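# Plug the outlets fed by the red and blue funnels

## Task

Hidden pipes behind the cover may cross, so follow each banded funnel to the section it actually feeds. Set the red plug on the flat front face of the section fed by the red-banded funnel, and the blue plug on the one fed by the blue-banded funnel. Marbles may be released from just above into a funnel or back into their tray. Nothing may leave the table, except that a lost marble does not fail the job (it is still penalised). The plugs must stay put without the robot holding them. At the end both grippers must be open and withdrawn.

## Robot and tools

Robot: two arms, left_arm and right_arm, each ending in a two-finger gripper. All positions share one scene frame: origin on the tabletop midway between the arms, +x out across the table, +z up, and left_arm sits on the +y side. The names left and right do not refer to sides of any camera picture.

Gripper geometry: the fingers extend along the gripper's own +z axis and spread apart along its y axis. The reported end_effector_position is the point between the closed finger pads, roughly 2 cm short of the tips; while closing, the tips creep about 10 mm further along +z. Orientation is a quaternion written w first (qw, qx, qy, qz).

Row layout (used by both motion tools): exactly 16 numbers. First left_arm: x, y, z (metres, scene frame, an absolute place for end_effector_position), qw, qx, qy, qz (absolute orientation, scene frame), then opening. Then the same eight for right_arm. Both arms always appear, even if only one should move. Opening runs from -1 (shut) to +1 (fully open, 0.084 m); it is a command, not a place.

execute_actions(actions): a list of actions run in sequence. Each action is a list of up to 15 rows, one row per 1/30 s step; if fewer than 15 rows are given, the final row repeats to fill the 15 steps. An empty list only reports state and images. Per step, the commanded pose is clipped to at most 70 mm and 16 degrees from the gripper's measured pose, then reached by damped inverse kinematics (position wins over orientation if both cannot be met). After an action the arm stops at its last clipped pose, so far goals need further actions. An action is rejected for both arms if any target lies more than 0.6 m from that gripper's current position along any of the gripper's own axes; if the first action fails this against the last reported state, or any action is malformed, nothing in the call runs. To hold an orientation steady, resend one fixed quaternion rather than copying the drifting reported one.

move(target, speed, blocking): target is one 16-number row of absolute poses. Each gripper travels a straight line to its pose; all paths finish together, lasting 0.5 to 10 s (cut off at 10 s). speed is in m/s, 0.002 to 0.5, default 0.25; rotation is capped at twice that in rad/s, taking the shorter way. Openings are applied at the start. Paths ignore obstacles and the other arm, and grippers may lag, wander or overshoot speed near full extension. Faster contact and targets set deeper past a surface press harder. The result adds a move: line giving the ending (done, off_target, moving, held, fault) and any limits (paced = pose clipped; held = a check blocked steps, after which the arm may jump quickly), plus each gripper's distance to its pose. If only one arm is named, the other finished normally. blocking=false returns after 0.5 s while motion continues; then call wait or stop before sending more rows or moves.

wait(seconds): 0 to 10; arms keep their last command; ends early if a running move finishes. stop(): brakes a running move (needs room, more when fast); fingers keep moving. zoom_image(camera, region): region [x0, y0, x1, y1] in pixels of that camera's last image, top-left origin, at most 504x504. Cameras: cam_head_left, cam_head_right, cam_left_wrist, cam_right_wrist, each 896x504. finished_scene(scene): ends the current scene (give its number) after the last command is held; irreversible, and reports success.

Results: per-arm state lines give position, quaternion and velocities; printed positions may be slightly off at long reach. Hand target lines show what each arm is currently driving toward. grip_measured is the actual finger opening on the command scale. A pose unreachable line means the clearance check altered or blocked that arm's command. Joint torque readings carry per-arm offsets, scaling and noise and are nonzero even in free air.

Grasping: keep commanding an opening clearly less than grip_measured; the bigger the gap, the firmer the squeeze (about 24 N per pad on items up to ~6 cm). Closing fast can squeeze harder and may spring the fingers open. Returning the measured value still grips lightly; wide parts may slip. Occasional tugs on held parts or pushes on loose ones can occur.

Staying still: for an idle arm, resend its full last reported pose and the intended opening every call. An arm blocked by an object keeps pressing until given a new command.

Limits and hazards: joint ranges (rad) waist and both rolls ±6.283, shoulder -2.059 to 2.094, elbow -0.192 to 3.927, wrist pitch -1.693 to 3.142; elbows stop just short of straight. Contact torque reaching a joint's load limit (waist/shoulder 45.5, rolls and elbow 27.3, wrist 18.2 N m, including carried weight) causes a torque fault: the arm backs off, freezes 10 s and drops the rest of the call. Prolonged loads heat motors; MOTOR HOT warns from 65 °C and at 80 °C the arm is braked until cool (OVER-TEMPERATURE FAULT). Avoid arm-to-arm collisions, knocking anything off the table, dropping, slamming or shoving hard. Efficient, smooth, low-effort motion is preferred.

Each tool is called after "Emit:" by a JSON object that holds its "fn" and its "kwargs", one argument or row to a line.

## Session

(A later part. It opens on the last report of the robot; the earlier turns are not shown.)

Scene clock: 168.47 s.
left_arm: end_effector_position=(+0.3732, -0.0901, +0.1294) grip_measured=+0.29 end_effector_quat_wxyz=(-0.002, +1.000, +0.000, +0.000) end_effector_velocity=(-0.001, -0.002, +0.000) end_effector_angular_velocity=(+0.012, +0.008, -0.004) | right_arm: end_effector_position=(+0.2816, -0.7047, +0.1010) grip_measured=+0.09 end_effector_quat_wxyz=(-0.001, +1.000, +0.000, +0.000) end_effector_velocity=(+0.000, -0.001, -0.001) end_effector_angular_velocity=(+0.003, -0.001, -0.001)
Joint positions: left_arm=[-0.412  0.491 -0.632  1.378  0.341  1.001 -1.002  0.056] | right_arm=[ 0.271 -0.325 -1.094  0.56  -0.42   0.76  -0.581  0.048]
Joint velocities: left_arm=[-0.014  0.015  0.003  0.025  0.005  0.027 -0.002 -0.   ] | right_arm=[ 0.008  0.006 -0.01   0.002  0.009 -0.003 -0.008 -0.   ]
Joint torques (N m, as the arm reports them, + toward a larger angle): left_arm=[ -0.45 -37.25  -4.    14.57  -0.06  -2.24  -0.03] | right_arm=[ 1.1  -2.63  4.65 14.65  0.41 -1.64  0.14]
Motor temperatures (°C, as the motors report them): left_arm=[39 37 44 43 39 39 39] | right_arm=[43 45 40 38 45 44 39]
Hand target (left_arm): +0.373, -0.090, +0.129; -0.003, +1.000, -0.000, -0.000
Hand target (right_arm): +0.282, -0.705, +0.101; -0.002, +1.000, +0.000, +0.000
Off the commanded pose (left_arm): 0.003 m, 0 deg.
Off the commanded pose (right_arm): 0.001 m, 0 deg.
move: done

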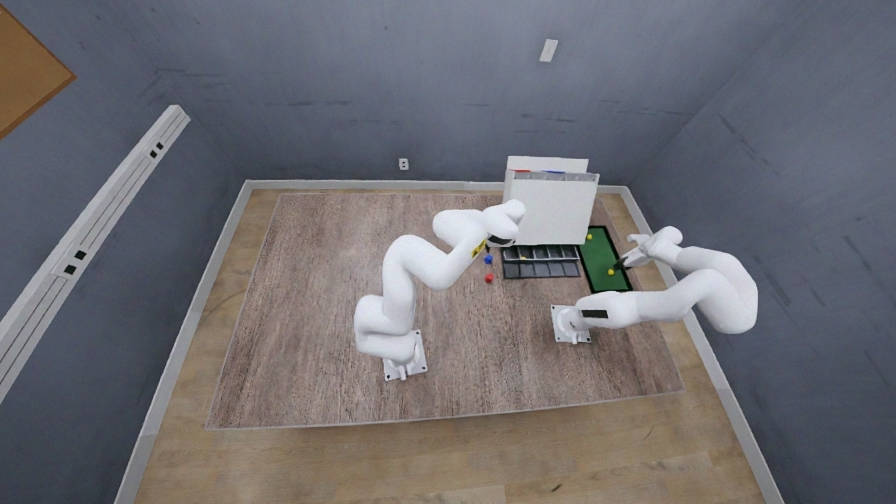

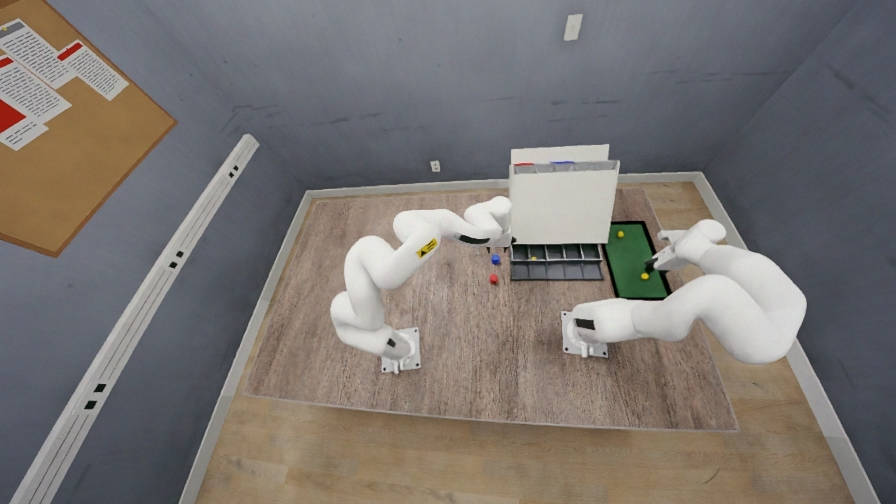

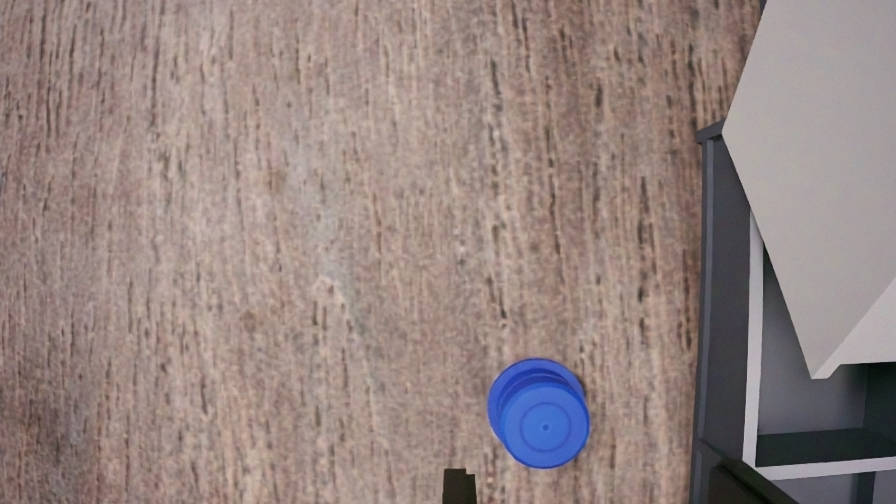

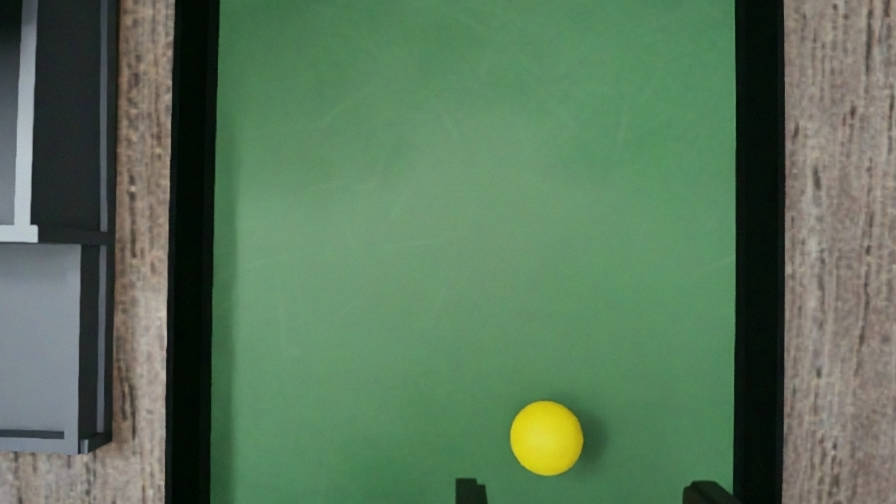

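Emit:
{"fn": "move", "kwargs": {
  "target": [0.371,-0.090,0.043,0,1,0,0,0.3, 0.282,-0.706,0.029,0,1,0,0,0.1],
  "speed": 0.13
}}

Emit:
{"fn": "zoom_image", "kwargs": {
  "camera": "cam_head_right",
  "region": [460, 220, 560, 300]
}}

Scene clock: 181.53 s.
left_arm: end_effector_position=(+0.3707, -0.0899, +0.0430) grip_measured=+0.29 end_effector_quat_wxyz=(-0.000, +1.000, -0.000, +0.000) end_effector_velocity=(+0.000, -0.001, +0.000) end_effector_angular_velocity=(-0.002, -0.001, -0.000) | right_arm: end_effector_position=(+0.2820, -0.7058, +0.0294) grip_measured=+0.09 end_effector_quat_wxyz=(+0.001, +1.000, -0.000, +0.001) end_effector_velocity=(+0.000, -0.000, -0.001) end_effector_angular_velocity=(+0.019, +0.002, +0.003)
Joint positions: left_arm=[-0.452  0.627 -0.566  1.313  0.447  0.816 -1.071  0.056] | right_arm=[ 0.381  0.148 -1.14   0.509  0.304  0.463 -1.121  0.048]
Joint velocities: left_arm=[-0.     0.     0.     0.    -0.    -0.002  0.    -0.   ] | right_arm=[-0.034  0.016  0.03   0.017  0.038  0.026 -0.039 -0.   ]
Joint torques (N m, as the arm reports them, + toward a larger angle): left_arm=[ -0.07 -40.    -4.92  13.78   0.23  -2.67  -0.01] | right_arm=[ 1.49 -6.54 -2.43 12.31 -0.27 -1.41 -0.03]
Motor temperatures (°C, as the motors report them): left_arm=[39 37 44 43 39 39 39] | right_arm=[43 44 40 38 45 44 39]
Hand target (left_arm): +0.371, -0.090, +0.043; -0.000, +1.000, -0.000, +0.000
Hand target (right_arm): +0.282, -0.706, +0.029; -0.000, +1.000, -0.000, +0.001
Off the commanded pose (left_arm): 0.000 m, 0 deg.
Off the commanded pose (right_arm): 0.000 m, 0 deg.
move: done

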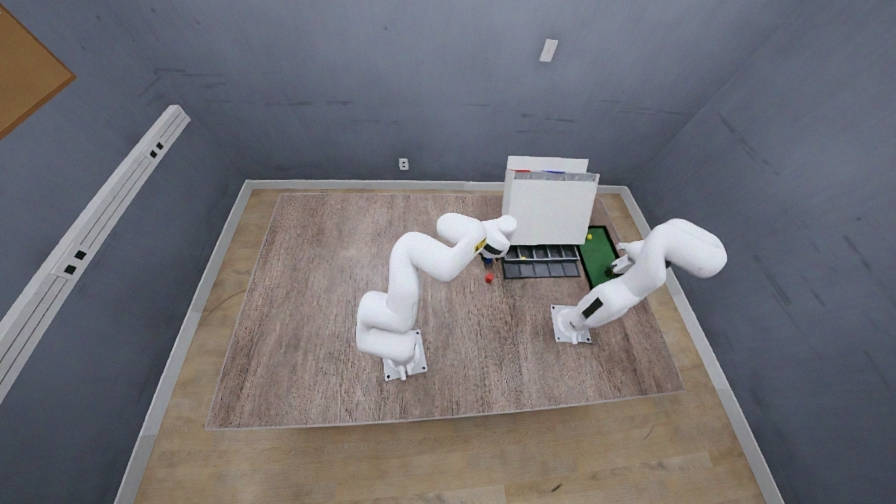

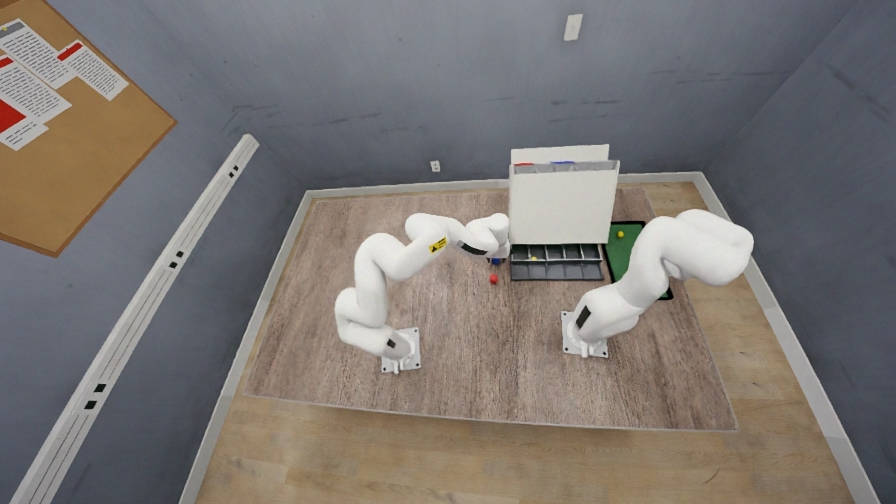

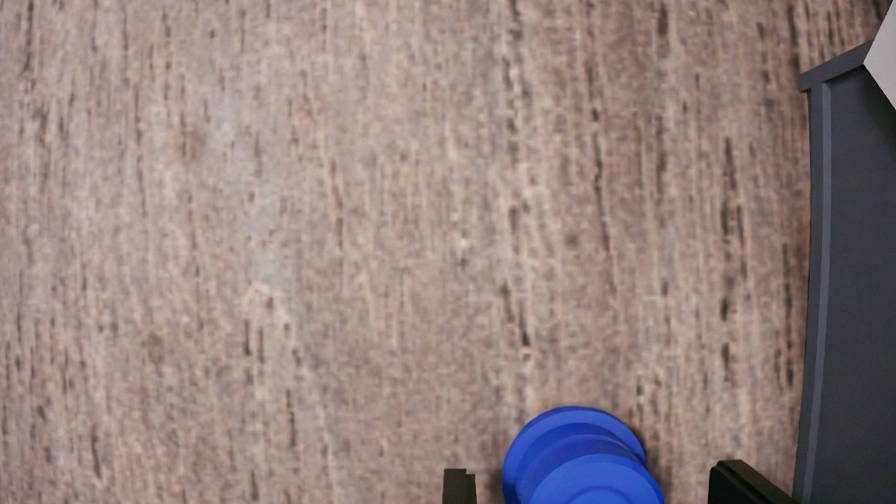

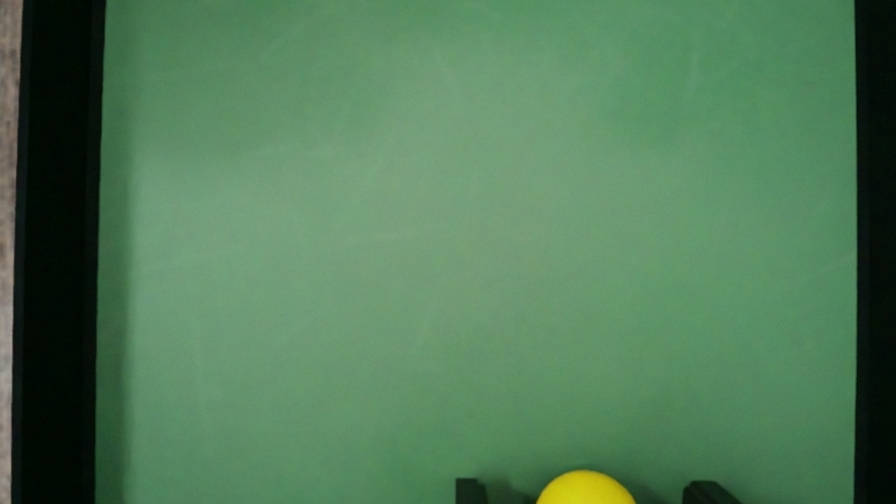

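Region (460, 220, 560, 300) of cam_head_right's 896x504 image, scaled by 5.040, with more detail than that image has; it fills the top 403 rows of this view, and the rest is white.

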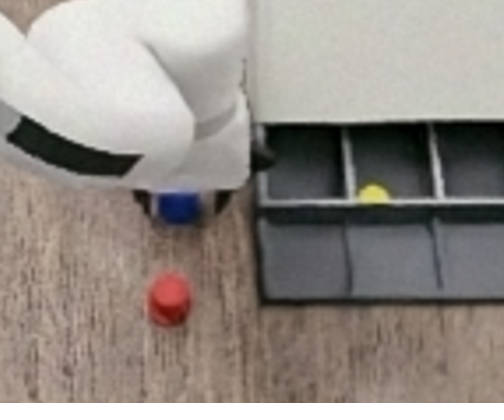

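Emit:
{"fn": "execute_actions", "kwargs": {
  "actions": [
    [[0.372,-0.089,0.040,0,1,0,0,0.2, 0.282,-0.706,0.029,0,1,0,0,-0.2],[0.373,-0.0885,0.038,0,1,0,0,0.1, 0.282,-0.706,0.029,0,1,0,0,-0.2],[0.373,-0.0885,0.036,0,1,0,0,0.0, 0.282,-0.706,0.029,0,1,0,0,-0.3],[0.373,-0.0885,0.036,0,1,0,0,0.0, 0.282,-0.706,0.029,0,1,0,0,-0.35],[0.373,-0.0885,0.036,0,1,0,0,-0.1, 0.282,-0.706,0.029,0,1,0,0,-0.4],[0.373,-0.0885,0.036,0,1,0,0,-0.15, 0.282,-0.706,0.029,0,1,0,0,-0.45],[0.373,-0.0885,0.036,0,1,0,0,-0.2, 0.282,-0.706,0.029,0,1,0,0,-0.5],[0.373,-0.0885,0.036,0,1,0,0,-0.3, 0.282,-0.706,0.029,0,1,0,0,-0.6],[0.373,-0.0885,0.036,0,1,0,0,-0.4, 0.282,-0.706,0.029,0,1,0,0,-0.7],[0.373,-0.0885,0.036,0,1,0,0,-0.5, 0.282,-0.706,0.029,0,1,0,0,-0.7],[0.373,-0.0885,0.036,0,1,0,0,-0.65, 0.282,-0.706,0.029,0,1,0,0,-0.7]]
  ]
}}

Scene clock: 196.27 s.
left_arm: end_effector_position=(+0.3730, -0.0886, +0.0364) grip_measured=-0.33 end_effector_quat_wxyz=(+0.000, +1.000, -0.000, +0.000) end_effector_velocity=(-0.000, +0.001, -0.001) end_effector_angular_velocity=(+0.002, +0.000, -0.001) | right_arm: end_effector_position=(+0.2820, -0.7060, +0.0290) grip_measured=-0.47 end_effector_quat_wxyz=(-0.000, +1.000, -0.000, +0.000) end_effector_velocity=(-0.000, +0.000, +0.000) end_effector_angular_velocity=(+0.001, -0.000, -0.001)
Joint positions: left_arm=[-0.453  0.641 -0.558  1.315  0.456  0.804 -1.072  0.03 ] | right_arm=[ 0.376  0.152 -1.134  0.512  0.311  0.466 -1.127  0.024]
Joint velocities: left_arm=[-0.     0.     0.    -0.001  0.002  0.001 -0.001  0.   ] | right_arm=[-0.001 -0.    -0.     0.     0.001  0.001 -0.    -0.   ]
Joint torques (N m, as the arm reports them, + toward a larger angle): left_arm=[  0.39 -39.44  -4.96  13.17   0.88  -2.7    0.08] | right_arm=[ 0.72 -7.   -3.19 12.41 -0.48 -1.82 -0.24]
Motor temperatures (°C, as the motors report them): left_arm=[39 38 44 43 39 39 39] | right_arm=[43 44 40 38 45 44 39]
Hand target (left_arm): +0.373, -0.088, +0.036; -0.000, +1.000, -0.000, -0.000
Hand target (right_arm): +0.282, -0.706, +0.029; -0.000, +1.000, -0.000, +0.000
Off the commanded pose (left_arm): 0.000 m, 0 deg.
Off the commanded pose (right_arm): 0.000 m, 0 deg.

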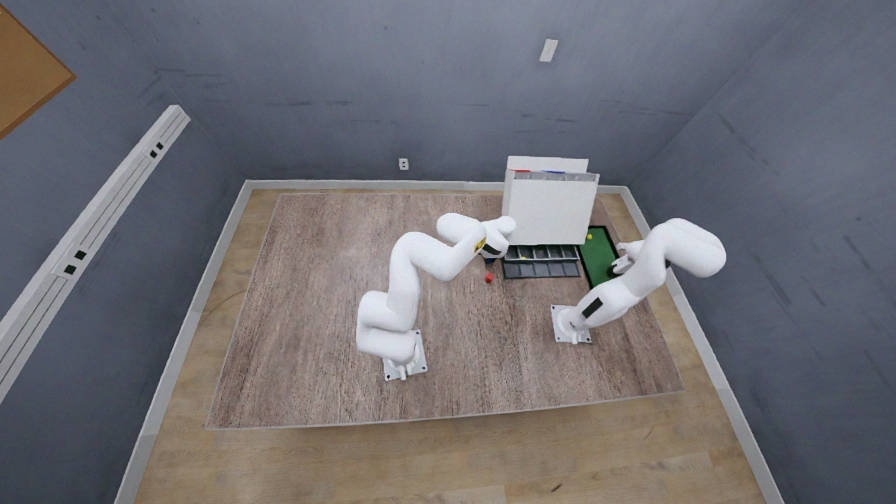

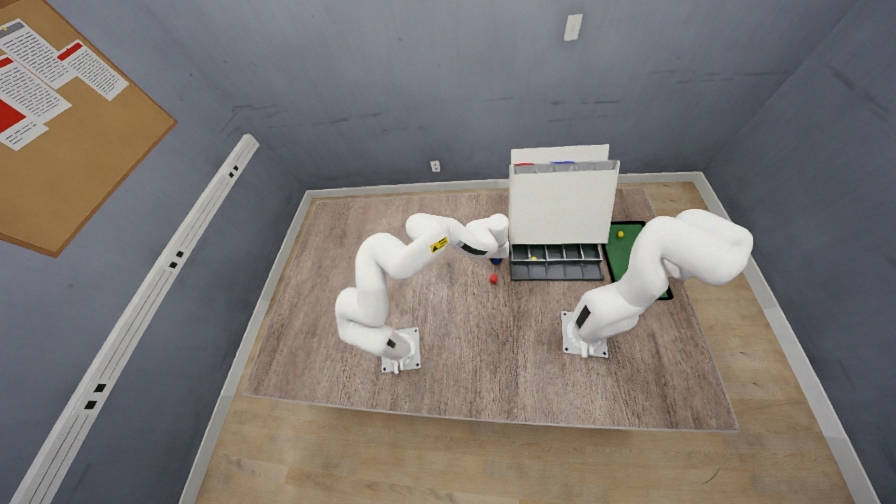

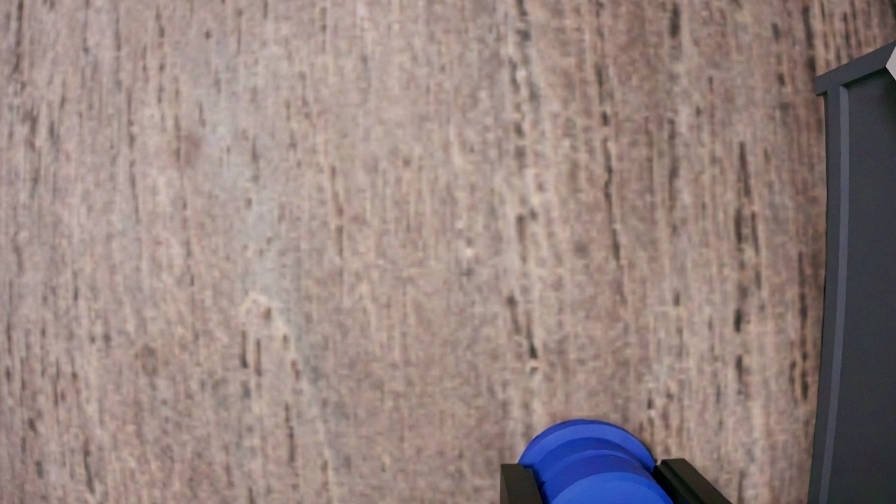

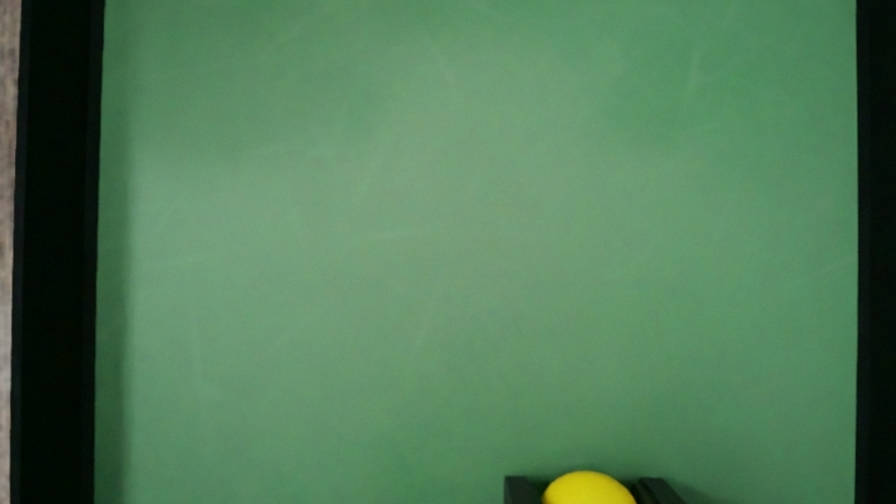

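Emit:
{"fn": "move", "kwargs": {
  "target": [0.35,-0.095,0.11,0,1,0,0,-0.65, 0.31,-0.70,0.16,0,1,0,0,-0.7],
  "speed": 0.3
}}

Emit:
{"fn": "move", "kwargs": {
  "target": [0.313,-0.275,0.10,0,1,0,0,-0.65, 0.44,-0.64,0.40,0,1,0,0,-0.7],
  "speed": 0.3
}}

Scene clock: 205.17 s.
left_arm: end_effector_position=(+0.3503, -0.0952, +0.1100) grip_measured=-0.33 end_effector_quat_wxyz=(+0.000, +1.000, +0.000, -0.000) end_effector_velocity=(-0.000, +0.000, +0.000) end_effector_angular_velocity=(+0.000, -0.000, -0.002) | right_arm: end_effector_position=(+0.3102, -0.7003, +0.1594) grip_measured=-0.47 end_effector_quat_wxyz=(-0.000, +1.000, +0.000, -0.001) end_effector_velocity=(+0.000, +0.001, +0.002) end_effector_angular_velocity=(-0.009, -0.007, -0.000)
Joint positions: left_arm=[-0.424  0.48  -0.638  1.298  0.349  0.931 -1.047  0.03 ] | right_arm=[ 0.293 -0.413 -0.985  0.687 -0.42   0.97  -0.497  0.024]
Joint velocities: left_arm=[ 0.    -0.    -0.001 -0.     0.001  0.     0.001  0.   ] | right_arm=[-0.014 -0.017  0.018 -0.01  -0.015 -0.002  0.015 -0.   ]
Joint torques (N m, as the arm reports them, + toward a larger angle): left_arm=[  0.5  -36.44  -4.16  14.84  -0.1   -2.5    0.2 ] | right_arm=[ 0.98 -2.29  5.83 16.14 -0.04 -1.56 -0.16]
Motor temperatures (°C, as the motors report them): left_arm=[39 38 44 43 39 39 39] | right_arm=[43 44 40 38 45 44 39]
Hand target (left_arm): +0.350, -0.095, +0.110; +0.000, +1.000, +0.000, -0.000
Hand target (right_arm): +0.310, -0.700, +0.160; +0.000, +1.000, +0.000, -0.001
Off the commanded pose (left_arm): 0.000 m, 0 deg.
Off the commanded pose (right_arm): 0.001 m, 0 deg.
move: done; limits=paced

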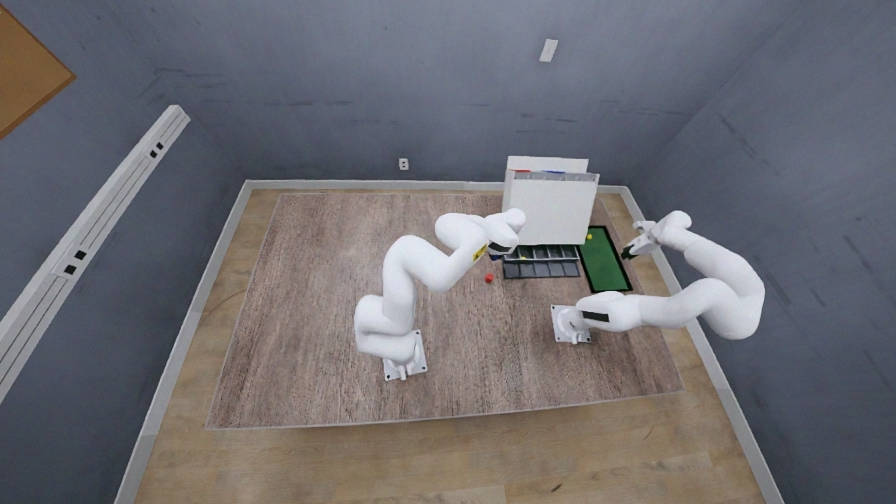

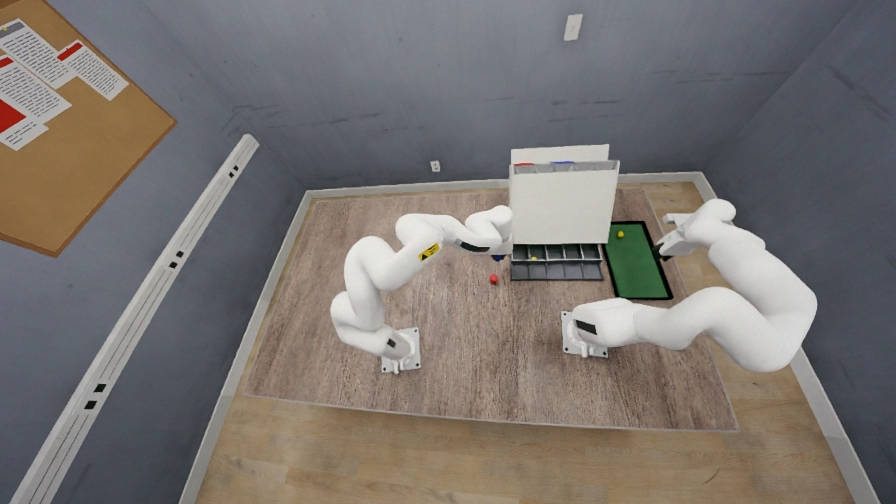

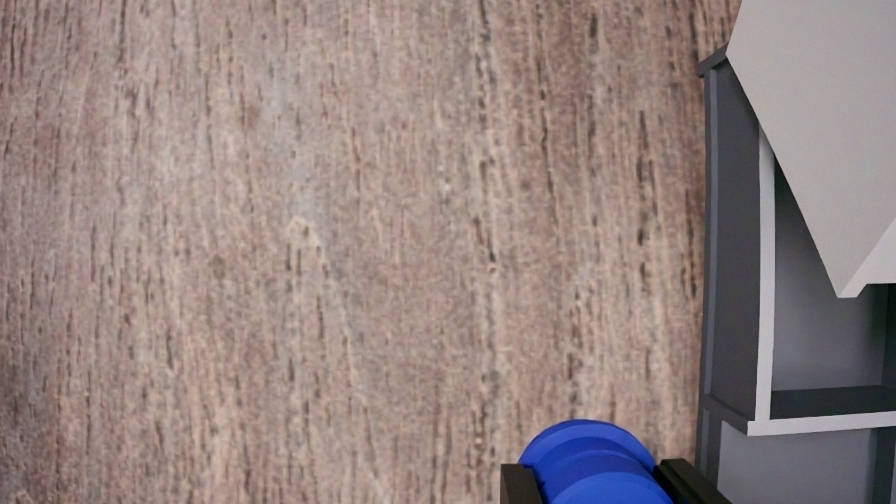

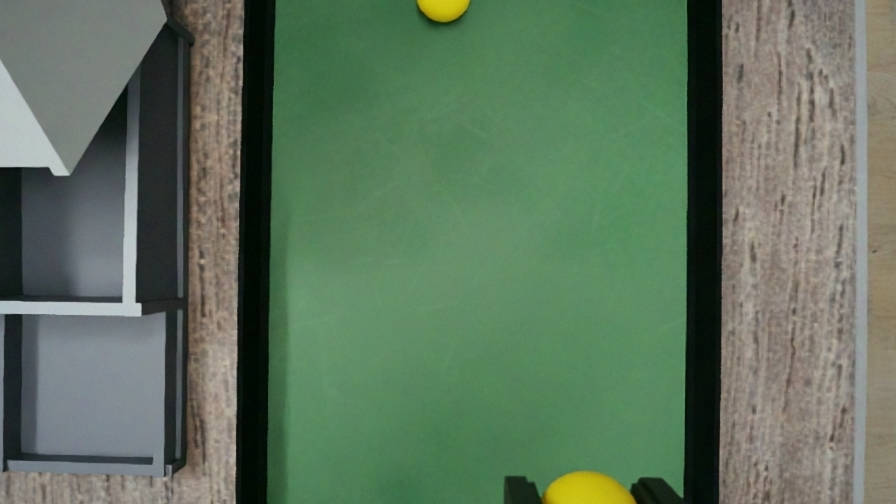

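Scene clock: 206.80 s.
left_arm: end_effector_position=(+0.3140, -0.2748, +0.0996) grip_measured=-0.33 end_effector_quat_wxyz=(-0.000, +1.000, -0.000, +0.001) end_effector_velocity=(-0.001, -0.003, -0.000) end_effector_angular_velocity=(+0.011, +0.006, -0.003) | right_arm: end_effector_position=(+0.4404, -0.6400, +0.3995) grip_measured=-0.47 end_effector_quat_wxyz=(+0.001, +1.000, -0.000, +0.000) end_effector_velocity=(+0.001, +0.000, +0.003) end_effector_angular_velocity=(+0.008, +0.010, +0.001)
Joint positions: left_arm=[-0.874  0.932 -0.587  2.014  0.497  1.214 -1.265  0.03 ] | right_arm=[ 0.474 -0.141 -0.812  1.508 -0.103  1.603 -0.429  0.024]
Joint velocities: left_arm=[-0.019  0.022  0.004  0.045 -0.001  0.032  0.007 -0.   ] | right_arm=[-0.001  0.026 -0.013  0.029  0.021  0.022 -0.017  0.   ]
Joint torques (N m, as the arm reports them, + toward a larger angle): left_arm=[  0.05 -51.75  -5.18  14.74   0.19  -2.55   0.05] | right_arm=[ 0.58 -8.77  2.07 16.34 -0.28 -1.52  0.03]
Motor temperatures (°C, as the motors report them): left_arm=[39 38 44 43 39 39 39] | right_arm=[43 44 40 38 45 44 39]
Hand target (left_arm): +0.314, -0.275, +0.100; -0.001, +1.000, -0.000, +0.001
Hand target (right_arm): +0.441, -0.640, +0.400; +0.001, +1.000, -0.000, -0.000
Off the commanded pose (left_arm): 0.001 m, 0 deg.
Off the commanded pose (right_arm): 0.001 m, 0 deg.
move: done

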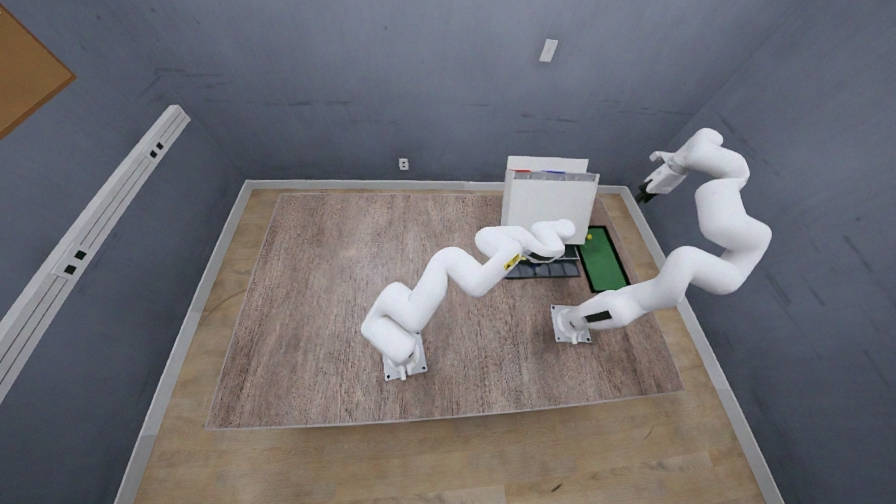

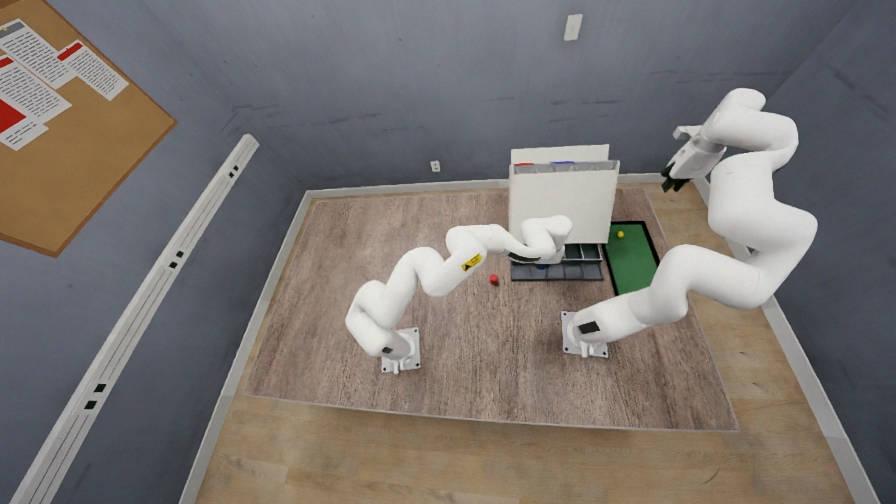

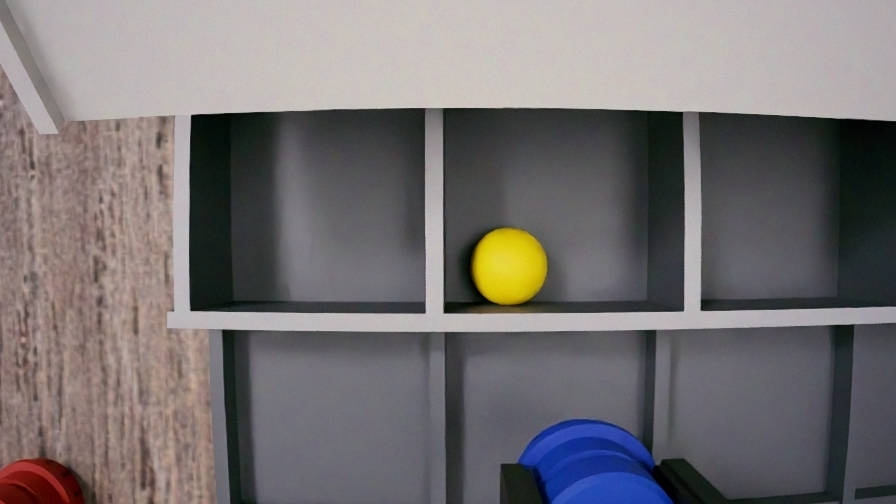

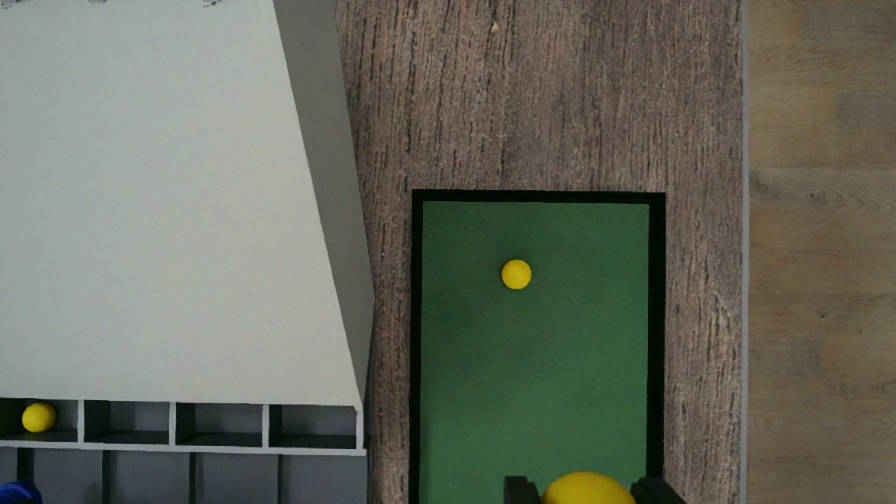

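Emit:
{"fn": "move", "kwargs": {
  "target": [0.316,-0.275,0.047,0,1,0,0,-0.65, 0.50,-0.56,0.41,0,1,0,0,-0.7],
  "speed": 0.13
}}

Scene clock: 217.00 s.
left_arm: end_effector_position=(+0.3159, -0.2750, +0.0475) grip_measured=-0.33 end_effector_quat_wxyz=(+0.000, +1.000, -0.000, +0.000) end_effector_velocity=(-0.001, +0.001, -0.003) end_effector_angular_velocity=(+0.003, +0.002, -0.002) | right_arm: end_effector_position=(+0.4995, -0.5606, +0.4099) grip_measured=-0.47 end_effector_quat_wxyz=(+0.000, +1.000, -0.000, +0.000) end_effector_velocity=(+0.003, +0.004, -0.001) end_effector_angular_velocity=(-0.000, +0.004, +0.004)
Joint positions: left_arm=[-0.875  1.002 -0.564  1.985  0.524  1.12  -1.277  0.03 ] | right_arm=[ 0.54  -0.002 -0.749  1.639 -0.002  1.64  -0.301  0.024]
Joint velocities: left_arm=[-0.     0.004  0.001 -0.001  0.001 -0.002  0.001  0.   ] | right_arm=[ 0.002  0.011  0.002  0.009  0.007  0.004  0.001 -0.   ]
Joint torques (N m, as the arm reports them, + toward a larger angle): left_arm=[  0.56 -51.66  -5.59  14.55   0.37  -2.25   0.03] | right_arm=[  1.06 -12.09  -0.18  17.1    0.14  -1.53   0.14]
Motor temperatures (°C, as the motors report them): left_arm=[39 38 44 43 39 39 39] | right_arm=[43 44 40 38 45 44 39]
Hand target (left_arm): +0.316, -0.275, +0.047; -0.000, +1.000, -0.000, +0.000
Hand target (right_arm): +0.500, -0.560, +0.410; +0.000, +1.000, -0.000, -0.000
Off the commanded pose (left_arm): 0.000 m, 0 deg.
Off the commanded pose (right_arm): 0.001 m, 0 deg.
move: done

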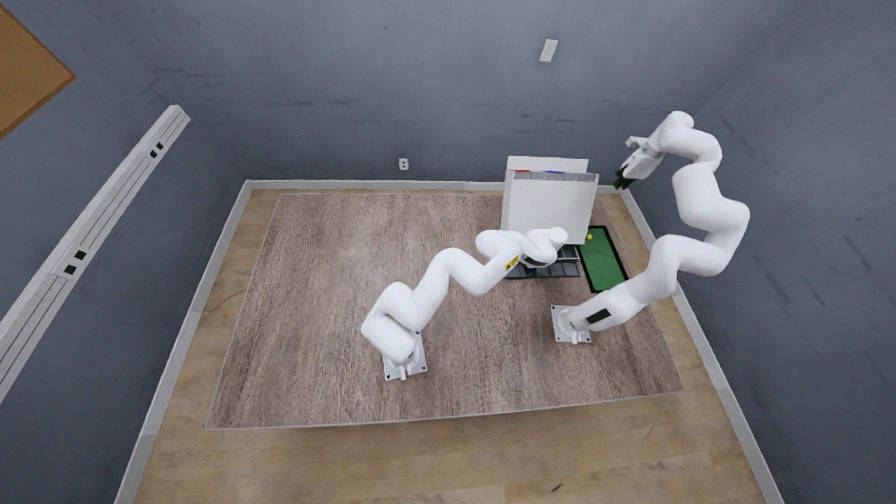

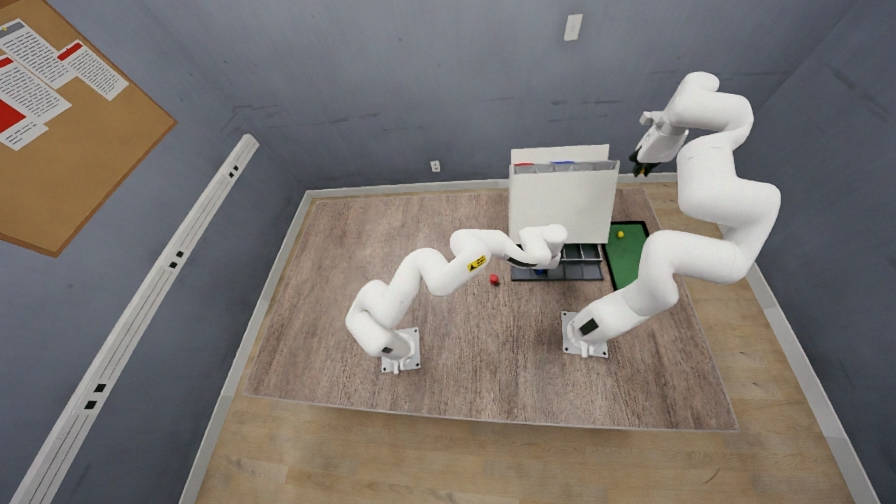

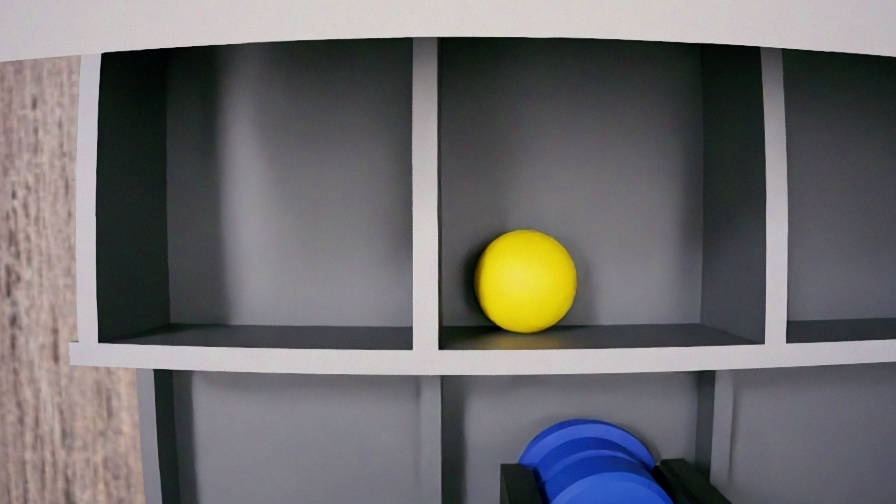

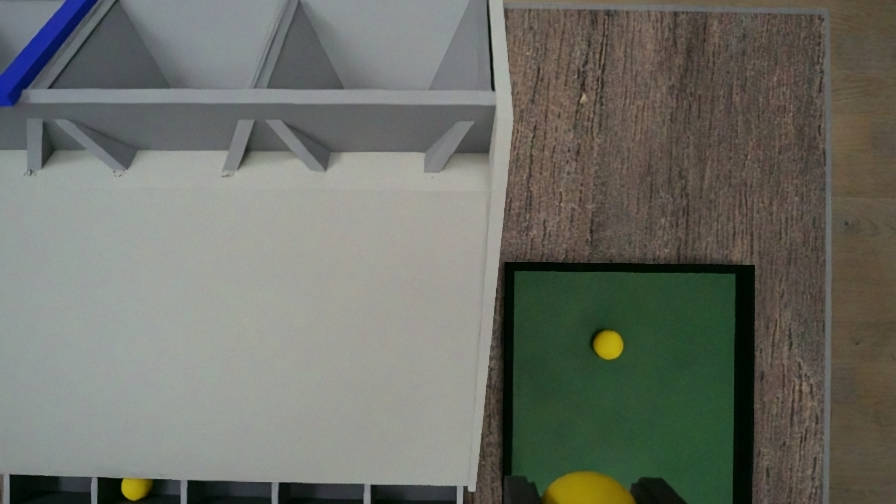

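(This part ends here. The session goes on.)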